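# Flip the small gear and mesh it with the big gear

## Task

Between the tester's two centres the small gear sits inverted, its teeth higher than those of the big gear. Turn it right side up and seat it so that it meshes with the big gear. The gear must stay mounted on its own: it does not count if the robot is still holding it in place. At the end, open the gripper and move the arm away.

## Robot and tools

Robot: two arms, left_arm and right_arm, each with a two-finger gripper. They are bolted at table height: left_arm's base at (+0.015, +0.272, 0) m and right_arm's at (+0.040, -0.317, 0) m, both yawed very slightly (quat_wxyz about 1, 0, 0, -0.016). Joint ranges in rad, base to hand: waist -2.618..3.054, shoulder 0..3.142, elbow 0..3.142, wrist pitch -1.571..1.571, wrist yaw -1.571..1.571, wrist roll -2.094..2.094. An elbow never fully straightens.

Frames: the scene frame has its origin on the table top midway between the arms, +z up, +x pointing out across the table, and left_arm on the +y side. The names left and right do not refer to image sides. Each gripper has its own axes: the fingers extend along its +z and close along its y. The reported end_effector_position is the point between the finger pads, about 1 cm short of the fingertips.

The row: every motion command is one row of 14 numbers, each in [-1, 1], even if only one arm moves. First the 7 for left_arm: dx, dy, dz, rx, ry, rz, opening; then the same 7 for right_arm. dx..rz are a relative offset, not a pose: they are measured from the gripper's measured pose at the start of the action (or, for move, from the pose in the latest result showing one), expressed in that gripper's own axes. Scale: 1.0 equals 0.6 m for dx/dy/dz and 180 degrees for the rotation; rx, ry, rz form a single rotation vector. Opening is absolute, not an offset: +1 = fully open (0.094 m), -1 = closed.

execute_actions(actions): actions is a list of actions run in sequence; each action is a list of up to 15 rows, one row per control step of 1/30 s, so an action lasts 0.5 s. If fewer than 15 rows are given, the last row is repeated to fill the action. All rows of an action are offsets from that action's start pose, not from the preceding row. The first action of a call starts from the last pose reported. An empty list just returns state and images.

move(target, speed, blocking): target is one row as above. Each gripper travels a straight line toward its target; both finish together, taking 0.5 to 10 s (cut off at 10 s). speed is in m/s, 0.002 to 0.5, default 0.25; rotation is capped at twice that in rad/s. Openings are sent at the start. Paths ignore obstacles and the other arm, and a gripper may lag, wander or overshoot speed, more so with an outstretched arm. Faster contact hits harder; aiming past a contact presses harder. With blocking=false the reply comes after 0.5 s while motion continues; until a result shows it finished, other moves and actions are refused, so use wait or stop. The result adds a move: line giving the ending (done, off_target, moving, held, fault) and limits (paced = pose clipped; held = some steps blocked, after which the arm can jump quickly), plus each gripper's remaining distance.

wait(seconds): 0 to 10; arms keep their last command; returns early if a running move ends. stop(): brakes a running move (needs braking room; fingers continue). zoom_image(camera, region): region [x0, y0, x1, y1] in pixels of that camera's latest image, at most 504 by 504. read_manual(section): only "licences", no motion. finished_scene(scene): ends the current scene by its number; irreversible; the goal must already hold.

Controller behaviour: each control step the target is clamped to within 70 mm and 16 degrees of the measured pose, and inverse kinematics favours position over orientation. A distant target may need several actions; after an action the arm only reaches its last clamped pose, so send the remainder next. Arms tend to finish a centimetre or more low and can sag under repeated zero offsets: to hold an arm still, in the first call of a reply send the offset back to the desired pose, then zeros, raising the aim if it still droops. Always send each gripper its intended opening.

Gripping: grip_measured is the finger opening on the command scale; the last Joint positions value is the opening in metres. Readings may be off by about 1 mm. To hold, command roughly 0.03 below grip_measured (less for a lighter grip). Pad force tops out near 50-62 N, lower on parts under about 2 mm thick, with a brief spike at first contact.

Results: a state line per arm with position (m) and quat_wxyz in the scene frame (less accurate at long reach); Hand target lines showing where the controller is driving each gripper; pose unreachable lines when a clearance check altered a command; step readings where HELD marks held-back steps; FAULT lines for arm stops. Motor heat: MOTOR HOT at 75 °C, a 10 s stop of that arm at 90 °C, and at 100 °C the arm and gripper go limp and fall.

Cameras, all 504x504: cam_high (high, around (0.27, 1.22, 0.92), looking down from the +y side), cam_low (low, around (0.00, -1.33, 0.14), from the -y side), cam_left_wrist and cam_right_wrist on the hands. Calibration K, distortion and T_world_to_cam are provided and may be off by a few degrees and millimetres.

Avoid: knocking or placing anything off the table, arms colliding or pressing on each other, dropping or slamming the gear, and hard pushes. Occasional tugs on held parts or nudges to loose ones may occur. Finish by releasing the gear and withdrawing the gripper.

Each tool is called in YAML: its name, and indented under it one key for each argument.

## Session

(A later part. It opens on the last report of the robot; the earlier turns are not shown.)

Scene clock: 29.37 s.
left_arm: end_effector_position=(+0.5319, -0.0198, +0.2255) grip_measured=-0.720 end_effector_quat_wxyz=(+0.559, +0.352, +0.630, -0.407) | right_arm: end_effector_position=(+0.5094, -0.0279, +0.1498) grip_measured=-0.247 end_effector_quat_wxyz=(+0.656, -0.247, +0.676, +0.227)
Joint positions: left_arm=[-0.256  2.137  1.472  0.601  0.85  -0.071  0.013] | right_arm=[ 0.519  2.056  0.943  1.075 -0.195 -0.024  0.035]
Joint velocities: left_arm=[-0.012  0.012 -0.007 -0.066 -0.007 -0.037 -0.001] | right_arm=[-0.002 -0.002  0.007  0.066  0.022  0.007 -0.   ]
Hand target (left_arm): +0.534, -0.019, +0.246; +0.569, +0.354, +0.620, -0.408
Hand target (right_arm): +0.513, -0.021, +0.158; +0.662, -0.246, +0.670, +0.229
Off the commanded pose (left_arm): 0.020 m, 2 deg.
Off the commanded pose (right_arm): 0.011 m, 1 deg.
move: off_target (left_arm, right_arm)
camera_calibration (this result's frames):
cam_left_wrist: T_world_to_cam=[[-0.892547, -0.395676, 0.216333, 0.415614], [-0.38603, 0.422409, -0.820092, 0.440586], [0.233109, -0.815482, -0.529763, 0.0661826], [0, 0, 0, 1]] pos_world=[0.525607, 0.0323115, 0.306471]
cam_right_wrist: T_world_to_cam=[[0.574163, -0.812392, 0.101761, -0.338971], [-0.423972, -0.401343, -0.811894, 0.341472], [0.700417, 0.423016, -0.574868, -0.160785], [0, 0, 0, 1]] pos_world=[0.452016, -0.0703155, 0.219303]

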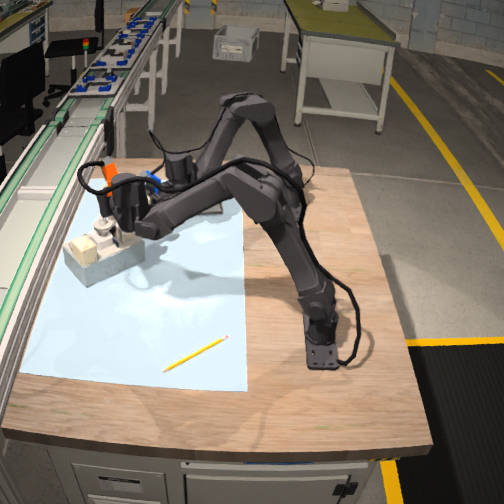

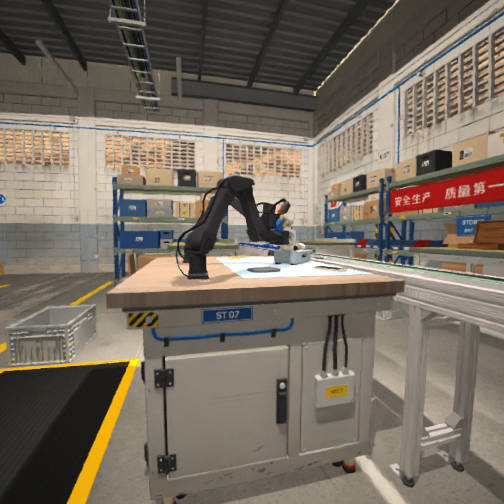

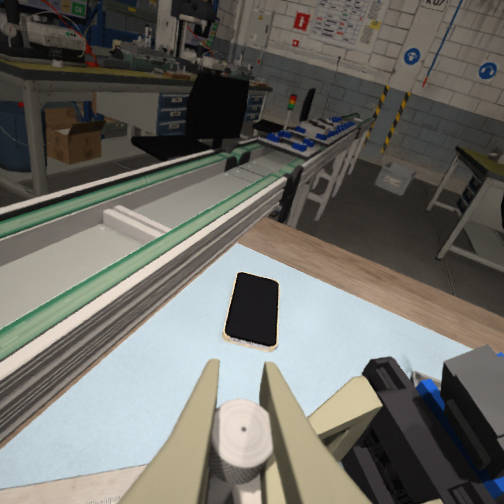

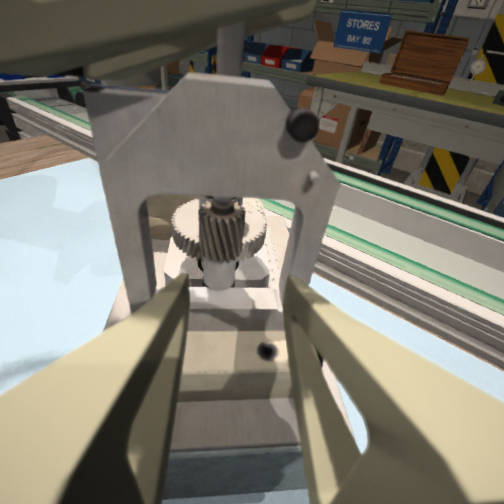

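move:
  target: [-0.033,0,0,0,0,0,-0.76, -0.027,0.02,0,0,-0.005,0,-0.4]
  speed: 0.08

Scene clock: 30.40 s.
left_arm: end_effector_position=(+0.5318, -0.0199, +0.2248) grip_measured=-0.720 end_effector_quat_wxyz=(+0.553, +0.356, +0.633, -0.408) | right_arm: end_effector_position=(+0.5047, -0.0207, +0.1536) grip_measured=-0.397 end_effector_quat_wxyz=(+0.655, -0.247, +0.677, +0.226)
Joint positions: left_arm=[-0.254  2.137  1.487  0.564  0.86  -0.058  0.013] | right_arm=[ 0.542  2.04   0.943  1.058 -0.172 -0.024  0.028]
Joint velocities: left_arm=[-0.012 -0.002  0.002  0.037  0.037 -0.051 -0.   ] | right_arm=[-0.017 -0.002 -0.017  0.022 -0.081  0.051  0.   ]
Hand target (left_arm): +0.534, -0.019, +0.245; +0.560, +0.352, +0.630, -0.408
Hand target (right_arm): +0.502, -0.018, +0.166; +0.661, -0.245, +0.671, +0.229
Off the commanded pose (left_arm): 0.020 m, 1 deg.
Off the commanded pose (right_arm): 0.013 m, 1 deg.
move: off_target (left_arm, right_arm)
camera_calibration (this result's frames):
cam_left_wrist: T_world_to_cam=[[-0.894123, -0.38967, 0.220684, 0.415641], [-0.389881, 0.434919, -0.811689, 0.440472], [0.220311, -0.81179, -0.540796, 0.0750838], [0, 0, 0, 1]] pos_world=[0.526824, 0.0313454, 0.306405]
cam_right_wrist: T_world_to_cam=[[0.574339, -0.812192, 0.10237, -0.330979], [-0.425252, -0.402868, -0.810468, 0.345887], [0.699497, 0.42195, -0.576769, -0.157558], [0, 0, 0, 1]] pos_world=[0.447395, -0.0629901, 0.223338]

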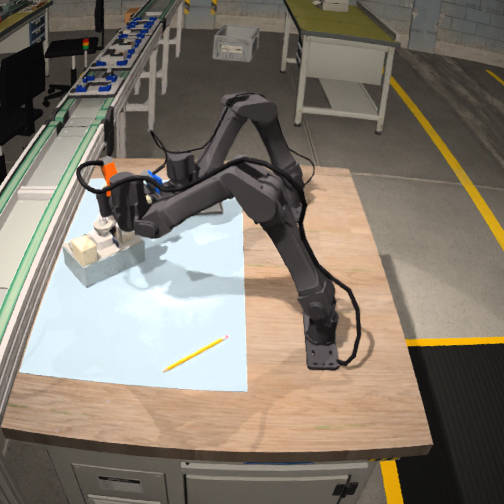

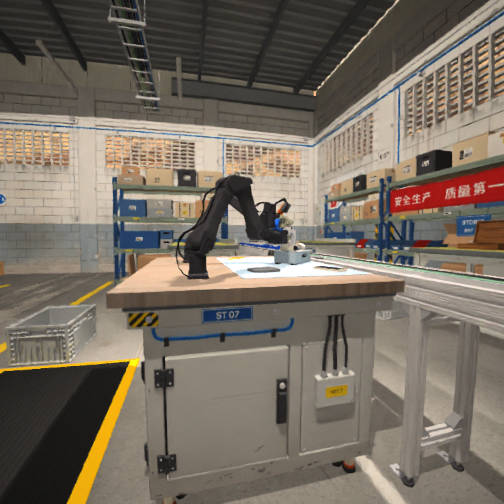

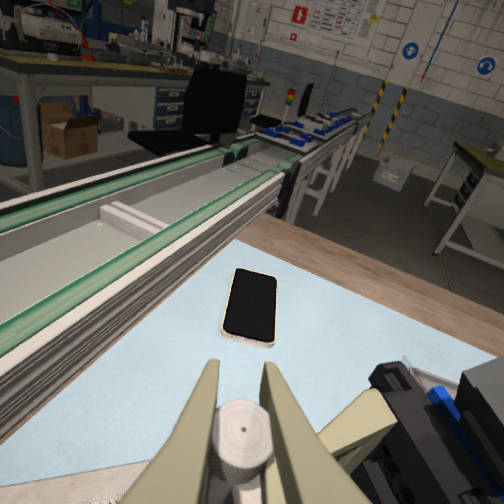

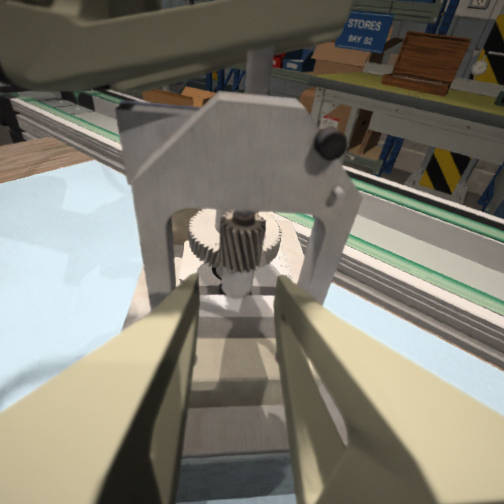

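move:
  target: [-0.01,0,0,0,0,0,-0.76, -0.02,-0.006,0.04,0,-0.005,0,-0.4]
  speed: 0.05

Scene clock: 31.33 s.
left_arm: end_effector_position=(+0.5318, -0.0200, +0.2248) grip_measured=-0.720 end_effector_quat_wxyz=(+0.554, +0.359, +0.632, -0.407) | right_arm: end_effector_position=(+0.5207, -0.0120, +0.1576) grip_measured=-0.397 end_effector_quat_wxyz=(+0.656, -0.247, +0.676, +0.226)
Joint positions: left_arm=[-0.254  2.137  1.487  0.564  0.861 -0.051  0.013] | right_arm=[ 0.542  2.079  1.03   1.011 -0.171 -0.024  0.028]
Joint velocities: left_arm=[-0.002  0.007  0.012 -0.051 -0.037 -0.022  0.   ] | right_arm=[ 0.012  0.017  0.007  0.022  0.037  0.066 -0.001]
Hand target (left_arm): +0.533, -0.020, +0.231; +0.553, +0.356, +0.633, -0.408
Hand target (right_arm): +0.525, -0.008, +0.165; +0.661, -0.245, +0.672, +0.228
Off the commanded pose (left_arm): 0.006 m, 0 deg.
Off the commanded pose (right_arm): 0.010 m, 1 deg.
move: done
camera_calibration (this result's frames):
cam_left_wrist: T_world_to_cam=[[-0.895701, -0.389611, 0.214299, 0.41786], [-0.384771, 0.437556, -0.812709, 0.437967], [0.222872, -0.8104, -0.54183, 0.0739395], [0, 0, 0, 1]] pos_world=[0.526315, 0.031088, 0.306456]
cam_right_wrist: T_world_to_cam=[[0.573513, -0.812741, 0.102636, -0.333044], [-0.423927, -0.401658, -0.811761, 0.35901], [0.700977, 0.422045, -0.5749, -0.171177], [0, 0, 0, 1]] pos_world=[0.46319, -0.0542346, 0.227203]

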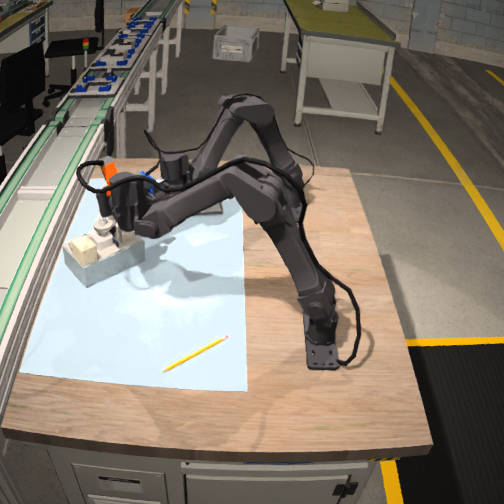

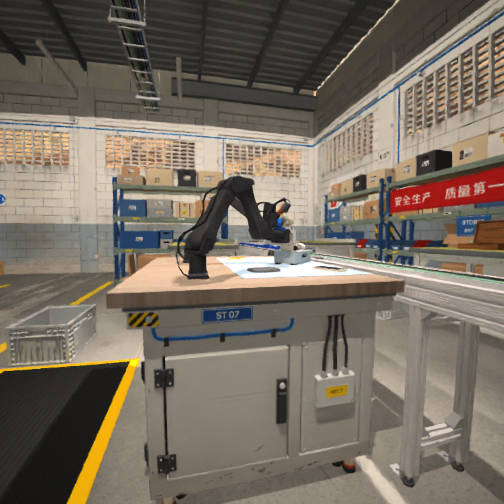

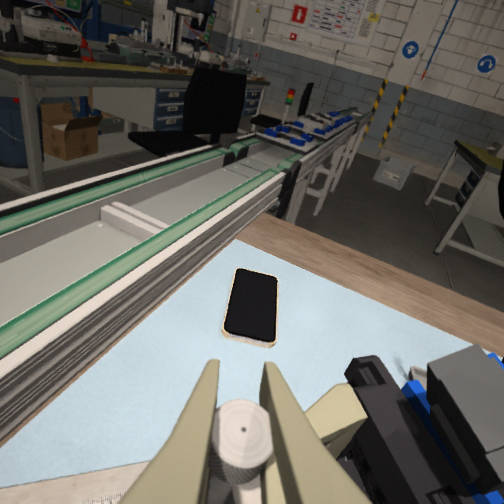

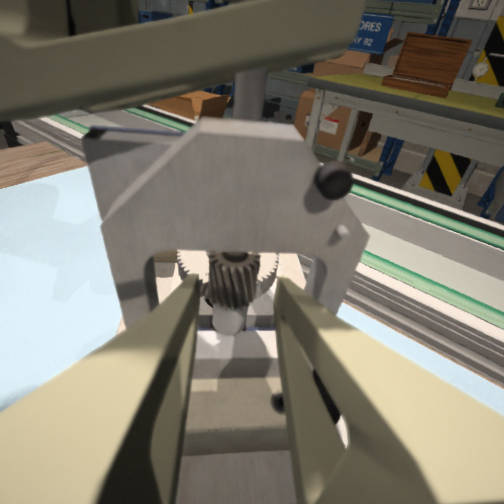

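move:
  target: [-0.01,0,0,0,0,0,-0.76, -0.01,0,0.025,0,0,0,-0.4]
  speed: 0.05

zoom_image:
  camera: "cam_low"
  region: [250, 195, 330, 270]

Scene clock: 32.47 s.
left_arm: end_effector_position=(+0.5318, -0.0200, +0.2248) grip_measured=-0.720 end_effector_quat_wxyz=(+0.554, +0.360, +0.632, -0.406) | right_arm: end_effector_position=(+0.5280, -0.0079, +0.1548) grip_measured=-0.397 end_effector_quat_wxyz=(+0.650, -0.248, +0.682, +0.225)
Joint positions: left_arm=[-0.254  2.137  1.487  0.564  0.861 -0.049  0.013] | right_arm=[ 0.542  2.099  1.072  0.972 -0.171 -0.024  0.028]
Joint velocities: left_arm=[ 0.022 -0.007 -0.002  0.007  0.007 -0.007 -0.   ] | right_arm=[ 0.002  0.012 -0.022 -0.051 -0.037  0.007 -0.   ]
Hand target (left_arm): +0.532, -0.020, +0.231; +0.554, +0.358, +0.632, -0.407
Hand target (right_arm): +0.532, -0.002, +0.163; +0.656, -0.247, +0.676, +0.226
Off the commanded pose (left_arm): 0.006 m, 0 deg.
Off the commanded pose (right_arm): 0.011 m, 1 deg.
move: off_target (right_arm)
camera_calibration (this result's frames):
cam_left_wrist: T_world_to_cam=[[-0.896277, -0.389708, 0.211694, 0.41875], [-0.382727, 0.4385, -0.813165, 0.437002], [0.224069, -0.809843, -0.542169, 0.0733905], [0, 0, 0, 1]] pos_world=[0.526124, 0.0309998, 0.306498]
cam_right_wrist: T_world_to_cam=[[0.575004, -0.811907, 0.100888, -0.334127], [-0.435746, -0.408276, -0.802145, 0.366147], [0.692457, 0.417275, -0.588545, -0.173053], [0, 0, 0, 1]] pos_world=[0.471503, -0.0495797, 0.225563]

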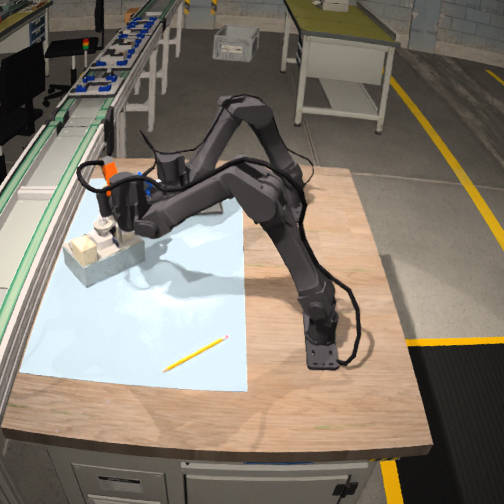

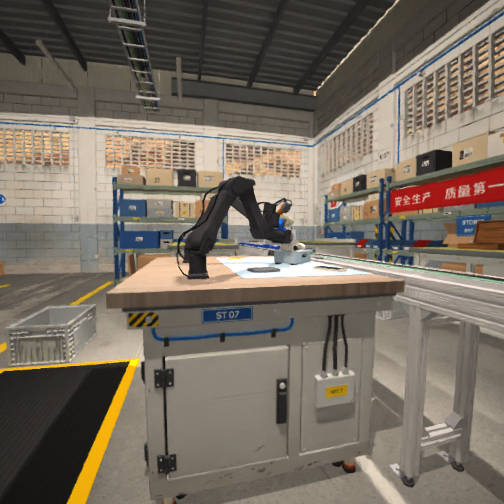

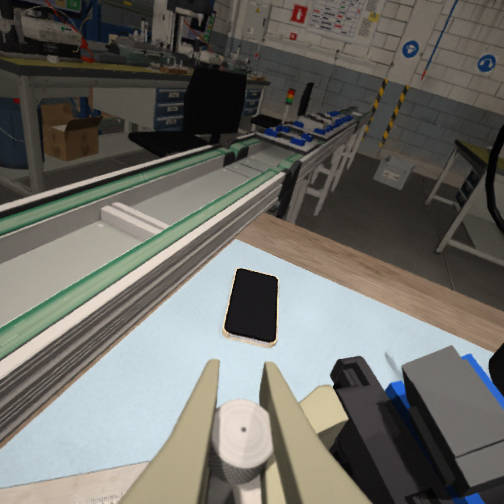

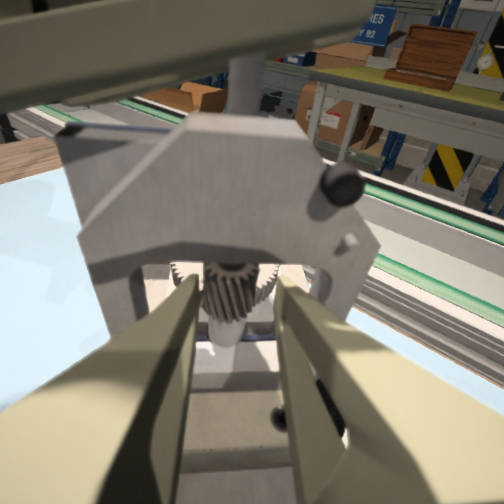

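Region (250, 195, 330, 270) of cam_low's 504x504 image, scaled by 6.300, with more detail than that image has; it fills the top 472 rows of this view, and the rest is white.

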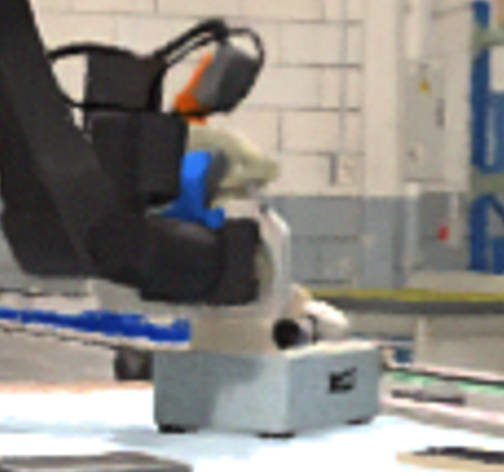

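move:
  target: [-0.01,0,0,0,0,0,-0.76, -0.015,0.01,0.025,0,-0.008,0,-0.4]
  speed: 0.05

Scene clock: 34.30 s.
left_arm: end_effector_position=(+0.5318, -0.0200, +0.2248) grip_measured=-0.720 end_effector_quat_wxyz=(+0.555, +0.360, +0.631, -0.405) | right_arm: end_effector_position=(+0.5326, -0.0007, +0.1527) grip_measured=-0.397 end_effector_quat_wxyz=(+0.651, -0.248, +0.682, +0.225)
Joint positions: left_arm=[-0.254  2.137  1.487  0.564  0.861 -0.047  0.013] | right_arm=[ 0.552  2.127  1.107  0.967 -0.16  -0.024  0.028]
Joint velocities: left_arm=[-0.017 -0.002 -0.002  0.051 -0.007 -0.066 -0.   ] | right_arm=[ 0.007 -0.002 -0.007  0.037 -0.007 -0.037 -0.   ]
Hand target (left_arm): +0.532, -0.020, +0.231; +0.554, +0.359, +0.631, -0.406
Hand target (right_arm): +0.536, +0.006, +0.163; +0.658, -0.245, +0.674, +0.229
Off the commanded pose (left_arm): 0.006 m, 0 deg.
Off the commanded pose (right_arm): 0.013 m, 1 deg.
move: off_target (right_arm)
camera_calibration (this result's frames):
cam_left_wrist: T_world_to_cam=[[-0.896604, -0.389762, 0.210205, 0.419257], [-0.381558, 0.43904, -0.813423, 0.436449], [0.224753, -0.809524, -0.542362, 0.0730763], [0, 0, 0, 1]] pos_world=[0.526015, 0.0309493, 0.306522]
cam_right_wrist: T_world_to_cam=[[0.573889, -0.812596, 0.101681, -0.330267], [-0.434632, -0.407456, -0.803165, 0.368966], [0.694079, 0.416734, -0.587015, -0.181596], [0, 0, 0, 1]] pos_world=[0.475944, -0.0423592, 0.223323]

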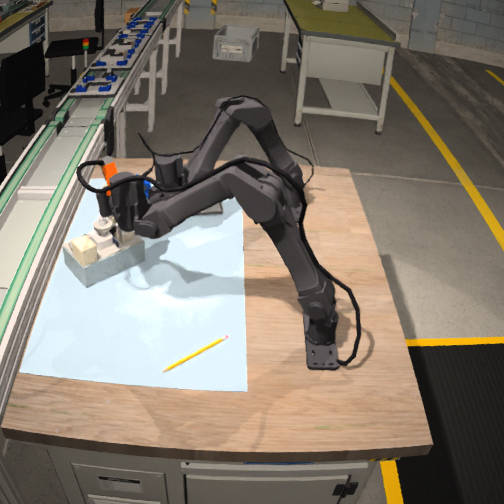

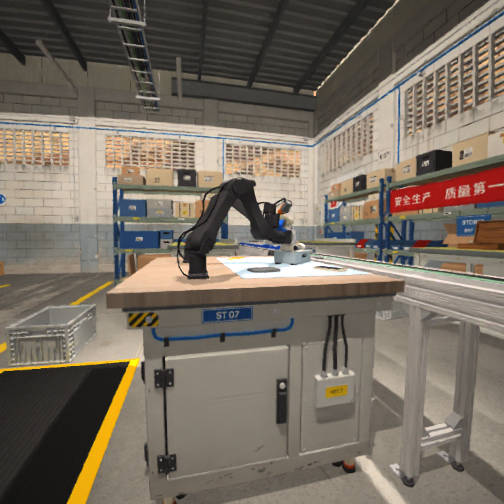

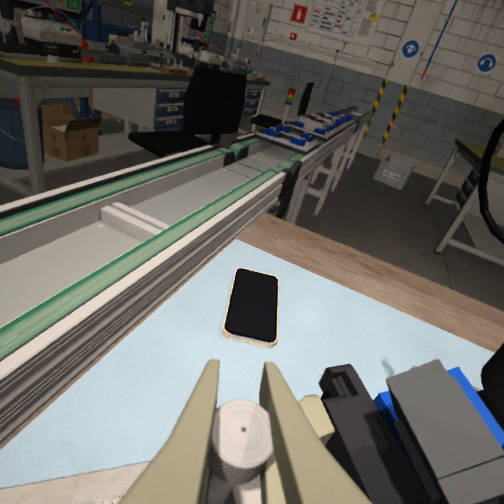

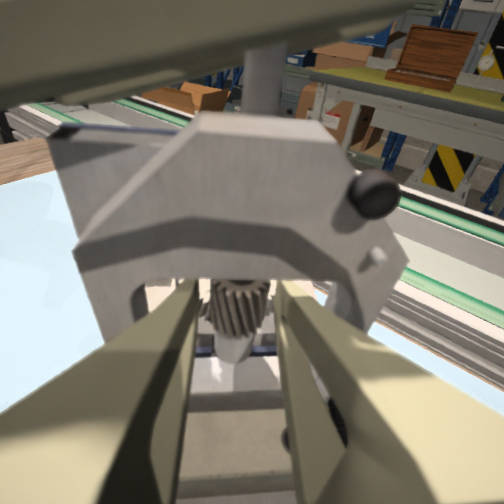

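Close on the gear.

move:
  target: [-0.01,0,0,0,0,0,-0.76, -0.01,0,0,0,0,0,-0.68]
  speed: 0.05

Scene clock: 35.07 s.
left_arm: end_effector_position=(+0.5318, -0.0200, +0.2248) grip_measured=-0.720 end_effector_quat_wxyz=(+0.555, +0.360, +0.631, -0.405) | right_arm: end_effector_position=(+0.5324, -0.0005, +0.1523) grip_measured=-0.633 end_effector_quat_wxyz=(+0.650, -0.248, +0.682, +0.225)
Joint positions: left_arm=[-0.254  2.137  1.487  0.564  0.861 -0.046  0.013] | right_arm=[ 0.552  2.127  1.107  0.966 -0.161 -0.024  0.017]
Joint velocities: left_arm=[ 0.002  0.002 -0.007 -0.007 -0.022 -0.066  0.001] | right_arm=[-0.007 -0.027  0.002  0.037 -0.022  0.066  0.   ]
Hand target (left_arm): +0.532, -0.020, +0.231; +0.555, +0.360, +0.631, -0.405
Hand target (right_arm): +0.533, -0.000, +0.159; +0.651, -0.247, +0.682, +0.225
Off the commanded pose (left_arm): 0.006 m, 0 deg.
Off the commanded pose (right_arm): 0.006 m, 0 deg.
move: done
camera_calibration (this result's frames):
cam_left_wrist: T_world_to_cam=[[-0.896767, -0.389789, 0.20946, 0.419511], [-0.380974, 0.439309, -0.813551, 0.436173], [0.225096, -0.809365, -0.542458, 0.072919], [0, 0, 0, 1]] pos_world=[0.52596, 0.0309241, 0.306533]
cam_right_wrist: T_world_to_cam=[[0.574962, -0.81191, 0.101099, -0.330508], [-0.435454, -0.408274, -0.802304, 0.368969], [0.692675, 0.417271, -0.588291, -0.180833], [0, 0, 0, 1]] pos_world=[0.475957, -0.0422453, 0.223057]

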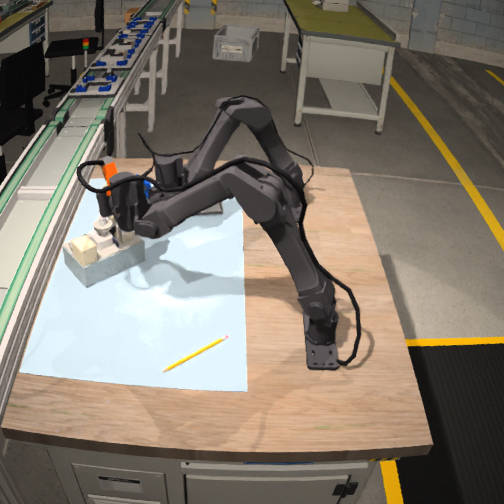

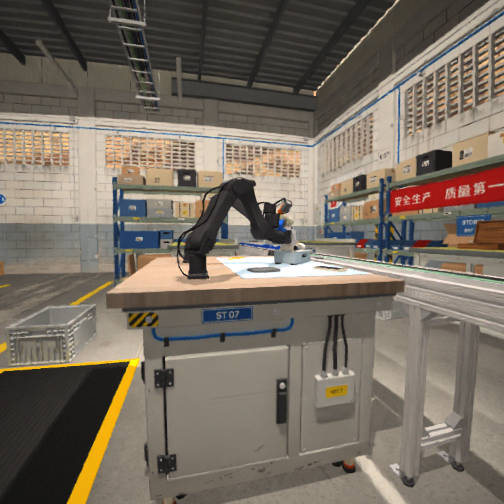

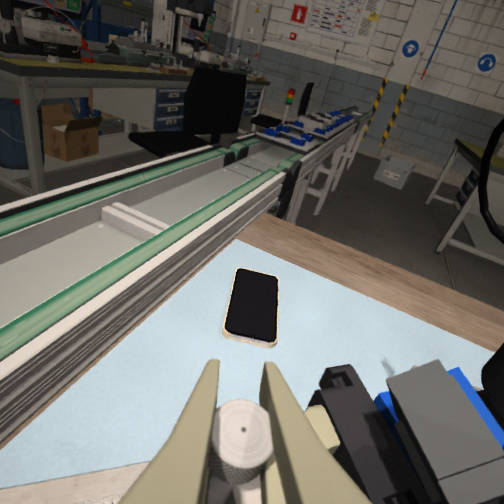

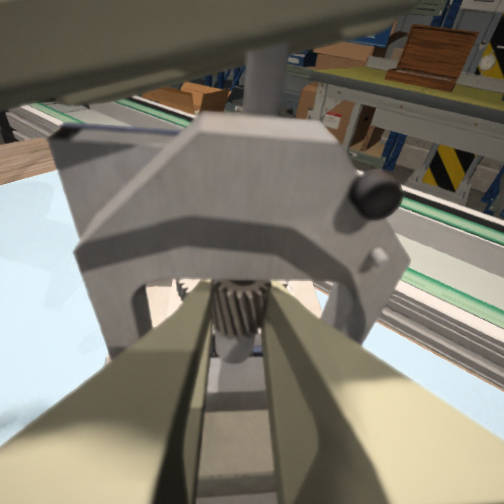

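move:
  target: [-0.074,-0.008,-0.004,0,0,0,-0.76, -0.01,0,0,0,0,0,-0.68]
  speed: 0.05

Scene clock: 36.43 s.
left_arm: end_effector_position=(+0.5312, -0.0197, +0.2255) grip_measured=-0.720 end_effector_quat_wxyz=(+0.527, +0.358, +0.656, -0.405) | right_arm: end_effector_position=(+0.5324, -0.0005, +0.1523) grip_measured=-0.633 end_effector_quat_wxyz=(+0.650, -0.248, +0.682, +0.225)
Joint positions: left_arm=[-0.254  2.117  1.531  0.408  0.86  -0.019  0.013] | right_arm=[ 0.552  2.127  1.107  0.966 -0.161 -0.024  0.017]
Joint velocities: left_arm=[ 0.017 -0.022  0.012 -0.037  0.022 -0.007  0.   ] | right_arm=[ 0.012 -0.012 -0.012  0.022 -0.081  0.066 -0.001]
Hand target (left_arm): +0.530, -0.019, +0.269; +0.555, +0.361, +0.631, -0.405
Hand target (right_arm): +0.533, -0.000, +0.158; +0.650, -0.248, +0.682, +0.225
Off the commanded pose (left_arm): 0.044 m, 4 deg.
Off the commanded pose (right_arm): 0.006 m, 0 deg.
move: off_target (left_arm)
camera_calibration (this result's frames):
cam_left_wrist: T_world_to_cam=[[-0.882709, -0.397283, 0.250978, 0.401993], [-0.43046, 0.469376, -0.770967, 0.453726], [0.18849, -0.788576, -0.585337, 0.103228], [0, 0, 0, 1]] pos_world=[0.530697, 0.0281406, 0.30934]
cam_right_wrist: T_world_to_cam=[[0.574962, -0.81191, 0.101099, -0.330508], [-0.435454, -0.408274, -0.802304, 0.368969], [0.692675, 0.417271, -0.588291, -0.180833], [0, 0, 0, 1]] pos_world=[0.475957, -0.0422453, 0.223057]

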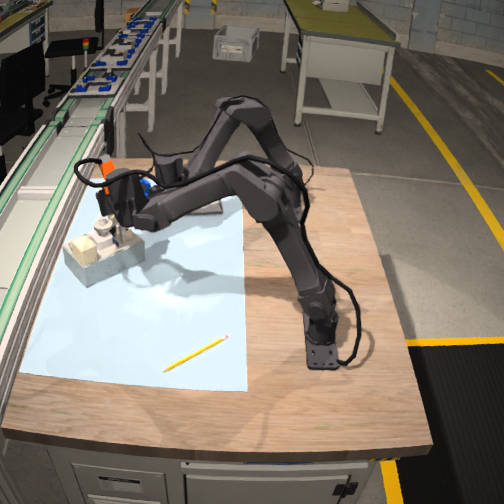

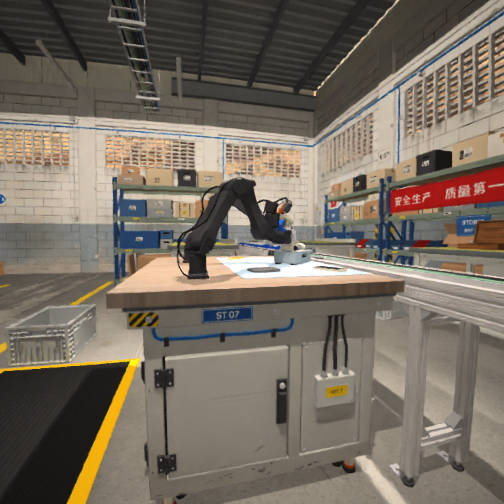

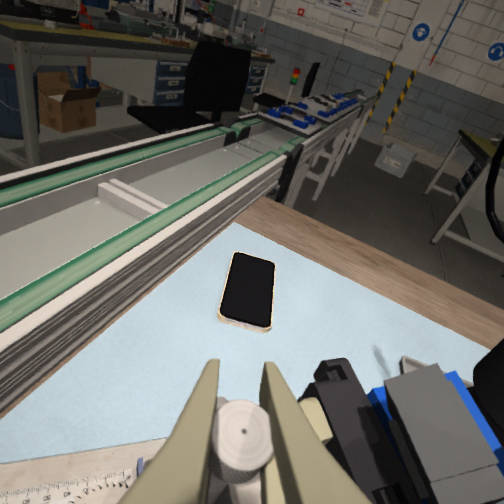

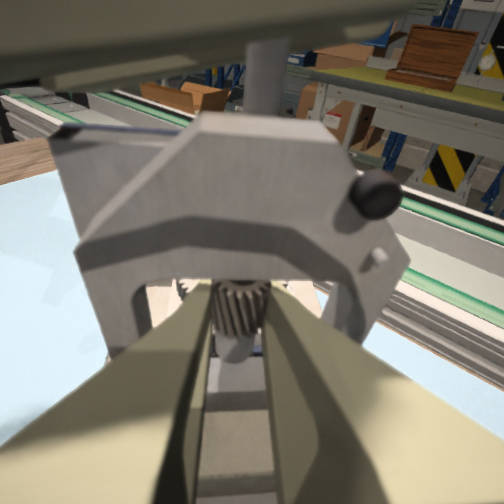

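move:
  target: [-0.115,-0.02,-0.012,0,-0.02,0,-0.78, -0.01,0,0,0,0,0,-0.68]
  speed: 0.05

Scene clock: 38.23 s.
left_arm: end_effector_position=(+0.5313, -0.0189, +0.2337) grip_measured=-0.720 end_effector_quat_wxyz=(+0.511, +0.349, +0.672, -0.408) | right_arm: end_effector_position=(+0.5324, -0.0005, +0.1523) grip_measured=-0.633 end_effector_quat_wxyz=(+0.650, -0.248, +0.682, +0.225)
Joint positions: left_arm=[-0.254  2.1    1.573  0.303  0.853 -0.025  0.013] | right_arm=[ 0.552  2.127  1.107  0.966 -0.161 -0.024  0.017]
Joint velocities: left_arm=[ 0.017  0.007  0.002 -0.007  0.007 -0.051 -0.002] | right_arm=[-0.002 -0.002  0.017 -0.022  0.037 -0.051 -0.   ]
Hand target (left_arm): +0.527, -0.019, +0.295; +0.547, +0.346, +0.639, -0.416
Hand target (right_arm): +0.533, -0.000, +0.158; +0.650, -0.248, +0.682, +0.225
Off the commanded pose (left_arm): 0.062 m, 6 deg.
Off the commanded pose (right_arm): 0.006 m, 0 deg.
move: off_target (left_arm)
camera_calibration (this result's frames):
cam_left_wrist: T_world_to_cam=[[-0.866788, -0.406652, 0.288639, 0.382862], [-0.470456, 0.474882, -0.743746, 0.474716], [0.165376, -0.780462, -0.602934, 0.125173], [0, 0, 0, 1]] pos_world=[0.534493, 0.0279503, 0.31803]
cam_right_wrist: T_world_to_cam=[[0.575273, -0.811692, 0.101079, -0.330602], [-0.435307, -0.408426, -0.802307, 0.368894], [0.69251, 0.417545, -0.588291, -0.180737], [0, 0, 0, 1]] pos_world=[0.475931, -0.0422153, 0.223057]

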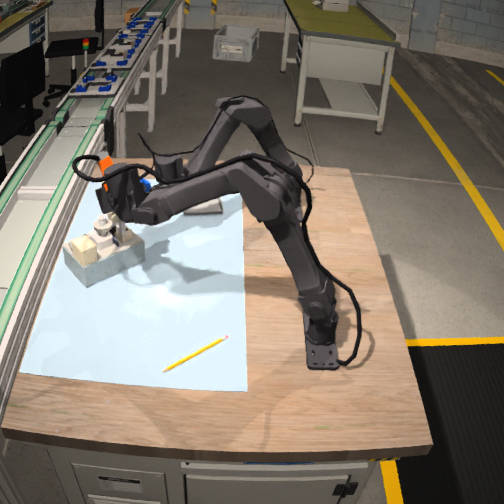

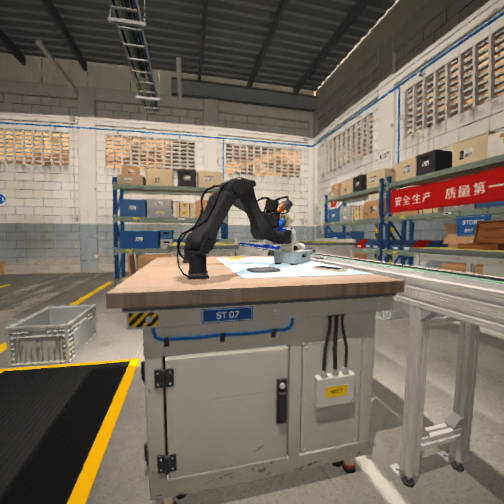

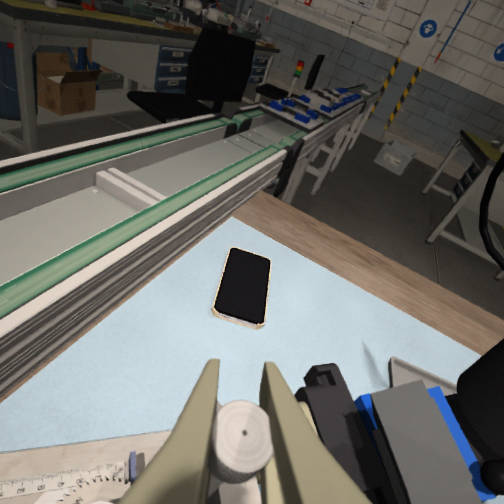

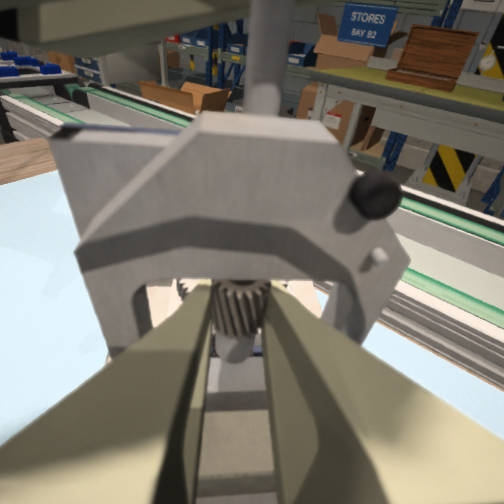

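move:
  target: [-0.115,-0.022,-0.017,0,-0.03,0,-0.78, -0.01,0,0,0,0,0,-0.68]
  speed: 0.05

Scene clock: 40.00 s.
left_arm: end_effector_position=(+0.5312, -0.0188, +0.2379) grip_measured=-0.720 end_effector_quat_wxyz=(+0.506, +0.345, +0.677, -0.408) | right_arm: end_effector_position=(+0.5324, -0.0004, +0.1524) grip_measured=-0.633 end_effector_quat_wxyz=(+0.650, -0.248, +0.682, +0.225)
Joint positions: left_arm=[-0.255  2.092  1.59   0.265  0.849 -0.029  0.013] | right_arm=[ 0.552  2.127  1.107  0.966 -0.162 -0.024  0.017]
Joint velocities: left_arm=[-0.017 -0.002  0.002 -0.022 -0.007 -0.007 -0.001] | right_arm=[-0.002  0.012 -0.007 -0.037 -0.051 -0.051  0.   ]
Hand target (left_arm): +0.528, -0.017, +0.304; +0.540, +0.332, +0.647, -0.424
Hand target (right_arm): +0.533, -0.000, +0.158; +0.650, -0.248, +0.682, +0.225
Off the commanded pose (left_arm): 0.067 m, 6 deg.
Off the commanded pose (right_arm): 0.006 m, 0 deg.
move: off_target (left_arm)
camera_calibration (this result's frames):
cam_left_wrist: T_world_to_cam=[[-0.860356, -0.411323, 0.300999, 0.375205], [-0.484264, 0.475466, -0.734452, 0.482836], [0.158983, -0.777653, -0.60826, 0.132496], [0, 0, 0, 1]] pos_world=[0.535565, 0.0277943, 0.322276]
cam_right_wrist: T_world_to_cam=[[0.575549, -0.811494, 0.101095, -0.330694], [-0.434894, -0.408425, -0.802531, 0.36879], [0.692539, 0.417931, -0.587982, -0.180741], [0, 0, 0, 1]] pos_world=[0.475886, -0.0421961, 0.223125]

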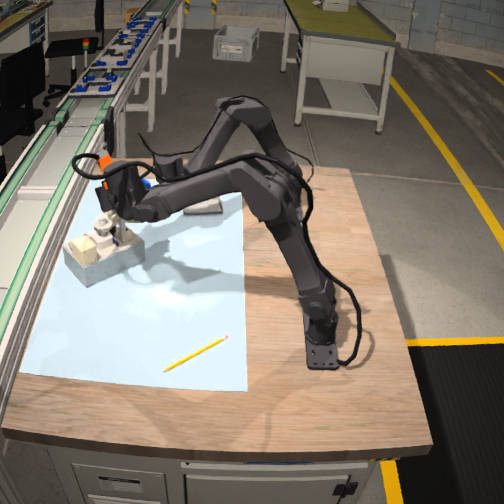

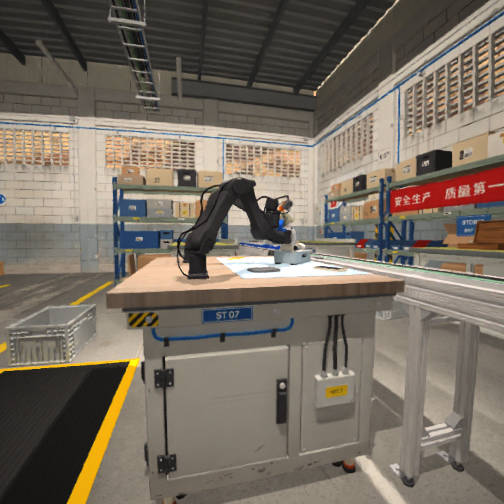

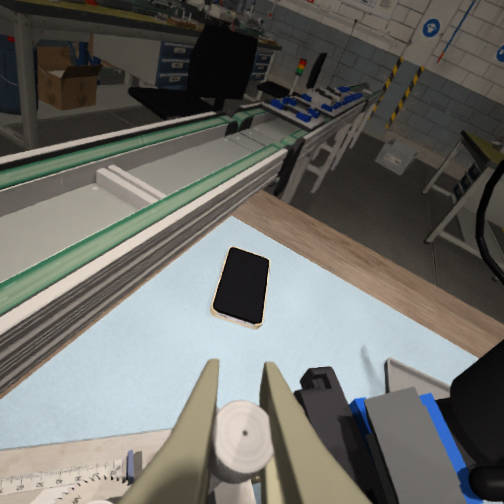

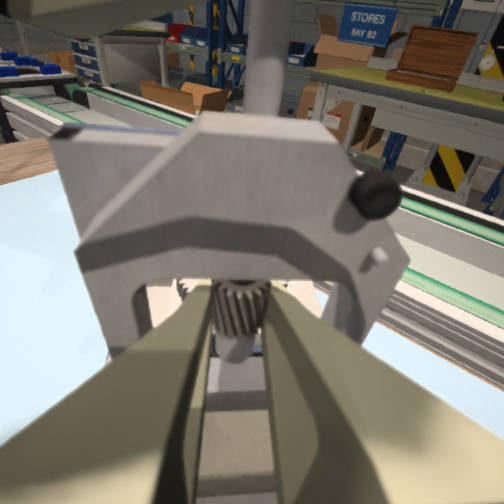

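move:
  target: [-0.03,-0.006,-0.004,0,0,0,-0.76, -0.035,0,0,0,-0.008,0,-0.68]
  speed: 0.05

Scene clock: 40.83 s.
left_arm: end_effector_position=(+0.5310, -0.0190, +0.2248) grip_measured=-0.720 end_effector_quat_wxyz=(+0.496, +0.356, +0.683, -0.401) | right_arm: end_effector_position=(+0.5322, -0.0006, +0.1526) grip_measured=-0.633 end_effector_quat_wxyz=(+0.649, -0.248, +0.683, +0.225)
Joint positions: left_arm=[-0.255  2.107  1.595  0.224  0.851  0.02   0.013] | right_arm=[ 0.552  2.122  1.107  0.957 -0.161 -0.024  0.017]
Joint velocities: left_arm=[-0.002 -0.017 -0.002 -0.007 -0.022 -0.066 -0.001] | right_arm=[ 0.002  0.002 -0.017 -0.051  0.066 -0.007  0.   ]
Hand target (left_arm): +0.531, -0.019, +0.256; +0.506, +0.345, +0.676, -0.408
Hand target (right_arm): +0.533, +0.001, +0.173; +0.659, -0.245, +0.673, +0.229
Off the commanded pose (left_arm): 0.032 m, 2 deg.
Off the commanded pose (right_arm): 0.021 m, 2 deg.
move: off_target (left_arm, right_arm)
camera_calibration (this result's frames):
cam_left_wrist: T_world_to_cam=[[-0.863509, -0.411672, 0.291338, 0.382731], [-0.482169, 0.504513, -0.716226, 0.468575], [0.147866, -0.758942, -0.634147, 0.136398], [0, 0, 0, 1]] pos_world=[0.536255, 0.0246756, 0.310598]
cam_right_wrist: T_world_to_cam=[[0.57564, -0.811482, 0.100678, -0.330743], [-0.438222, -0.410098, -0.799863, 0.370167], [0.690362, 0.416313, -0.591678, -0.17869], [0, 0, 0, 1]] pos_world=[0.475965, -0.042196, 0.223654]

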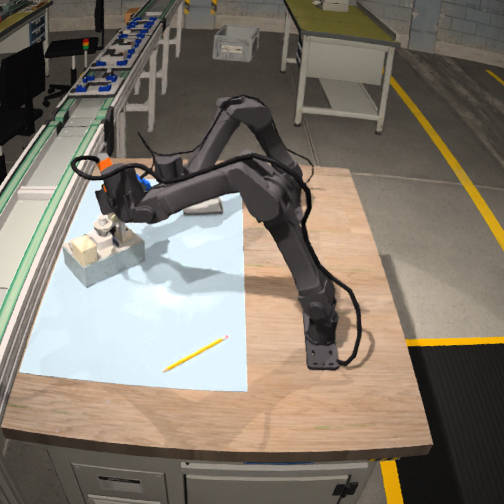

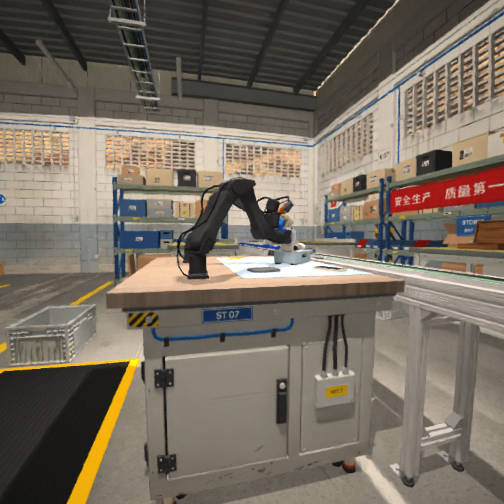

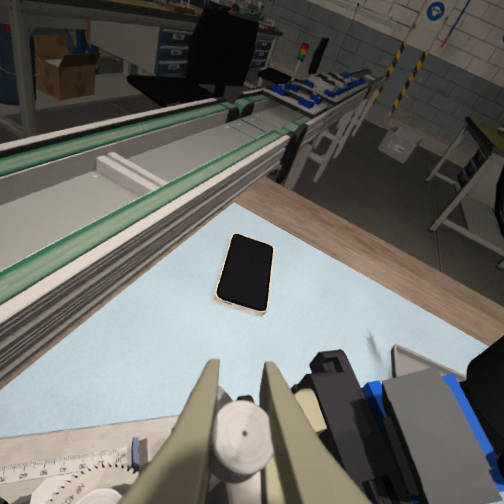

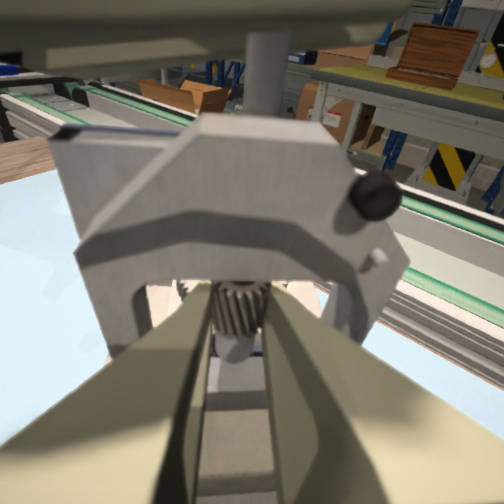

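execute_actions:
  actions:
    - [[-0.1,-0.02,-0.019,0,-0.03,0,-0.78, -0.01,0,0,0,0,0,-0.68],[-0.19,-0.039,-0.037,0,-0.05,0,-0.78, -0.01,0,0,0,0,0,-0.68]]
    - [[-0.19,-0.039,-0.037,0,-0.05,0,-0.78, -0.01,0,0,0,0,0,-0.68]]
    - [[-0.19,-0.039,-0.037,0,-0.05,0,-0.78, -0.035,0,0,0,-0.008,0,-0.68]]

Scene clock: 42.67 s.
left_arm: end_effector_position=(+0.5315, -0.0186, +0.2432) grip_measured=-0.720 end_effector_quat_wxyz=(+0.499, +0.335, +0.686, -0.410) | right_arm: end_effector_position=(+0.5317, -0.0008, +0.1544) grip_measured=-0.633 end_effector_quat_wxyz=(+0.647, -0.249, +0.685, +0.225)
Joint positions: left_arm=[-0.257  2.082  1.607  0.224  0.835 -0.046  0.013] | right_arm=[ 0.552  2.114  1.107  0.944 -0.162 -0.024  0.017]
Joint velocities: left_arm=[-0.007 -0.002 -0.007  0.037  0.037  0.037 -0.   ] | right_arm=[-0.017  0.007 -0.007 -0.037  0.007 -0.037 -0.001]
Hand target (left_arm): +0.527, -0.013, +0.324; +0.547, +0.310, +0.646, -0.433
Hand target (right_arm): +0.533, +0.000, +0.174; +0.657, -0.245, +0.675, +0.228
Off the commanded pose (left_arm): 0.118 m, 9 deg; position clipped at the last step of the last action.
Off the commanded pose (right_arm): 0.019 m, 2 deg.
Step readings (end_effector_position; steps 1 to 15: 1st action; 16 to 30: 2nd action; 31 to 45: 3rd action):
0: left_arm (+0.5310, -0.0190, +0.2246) | right_arm (+0.5322, -0.0006, +0.1526)
1: left_arm (+0.5308, -0.0190, +0.2262) | right_arm (+0.5322, -0.0006, +0.1526)
2: left_arm (+0.5310, -0.0188, +0.2286) | right_arm (+0.5322, -0.0006, +0.1526)
4: left_arm (+0.5310, -0.0184, +0.2350) | right_arm (+0.5322, -0.0006, +0.1527)
8: left_arm (+0.5312, -0.0187, +0.2433) | right_arm (+0.5321, -0.0006, +0.1527)
15: left_arm (+0.5312, -0.0187, +0.2432) | right_arm (+0.5321, -0.0006, +0.1527)
16: left_arm (+0.5312, -0.0186, +0.2431) | right_arm (+0.5321, -0.0006, +0.1527)
17: left_arm (+0.5313, -0.0186, +0.2432) | right_arm (+0.5321, -0.0006, +0.1527)
19: left_arm (+0.5314, -0.0186, +0.2432) | right_arm (+0.5321, -0.0006, +0.1527)
23: left_arm (+0.5314, -0.0186, +0.2432) | right_arm (+0.5321, -0.0006, +0.1527)
30: left_arm (+0.5314, -0.0186, +0.2432) | right_arm (+0.5321, -0.0006, +0.1527)
31: left_arm (+0.5314, -0.0186, +0.2432) | right_arm (+0.5321, -0.0006, +0.1535)
32: left_arm (+0.5315, -0.0186, +0.2432) | right_arm (+0.5320, -0.0006, +0.1540)
34: left_arm (+0.5315, -0.0186, +0.2432) | right_arm (+0.5318, -0.0008, +0.1547)
38: left_arm (+0.5315, -0.0186, +0.2432) | right_arm (+0.5317, -0.0008, +0.1544)
45: end_effector_position above
camera_calibration (this result's frames):
cam_left_wrist: T_world_to_cam=[[-0.846057, -0.422722, 0.324796, 0.360298], [-0.510771, 0.468346, -0.720947, 0.49746], [0.152644, -0.775859, -0.612162, 0.14021], [0, 0, 0, 1]] pos_world=[0.537518, 0.0281059, 0.327451]
cam_right_wrist: T_world_to_cam=[[0.576316, -0.811055, 0.100253, -0.331098], [-0.440982, -0.411917, -0.797408, 0.372374], [0.688037, 0.415349, -0.595055, -0.17548], [0, 0, 0, 1]] pos_world=[0.475764, -0.0422659, 0.225707]

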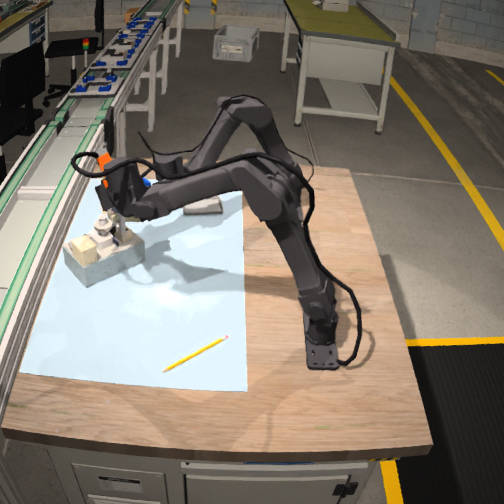

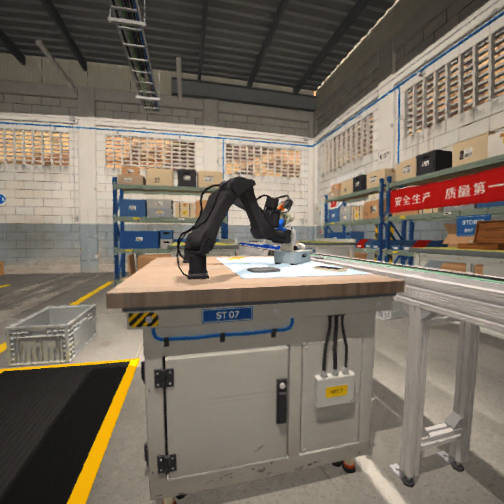

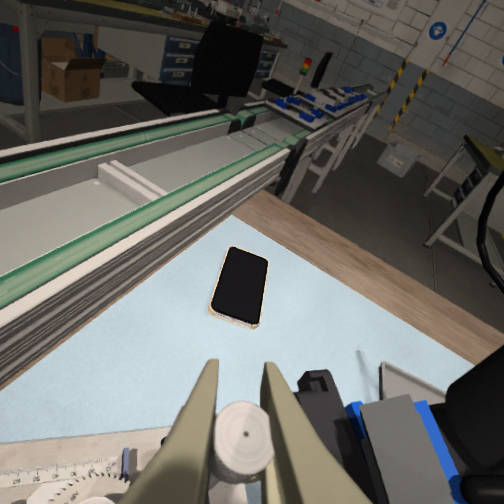

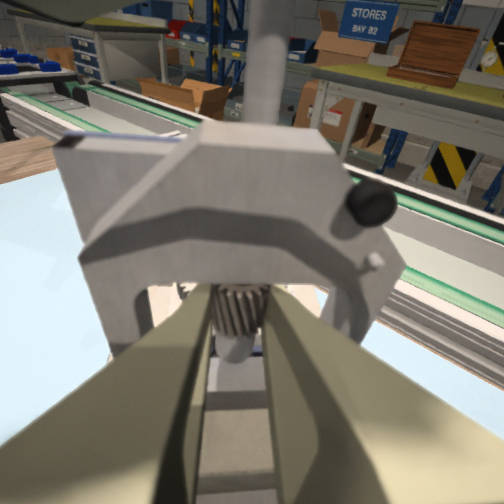

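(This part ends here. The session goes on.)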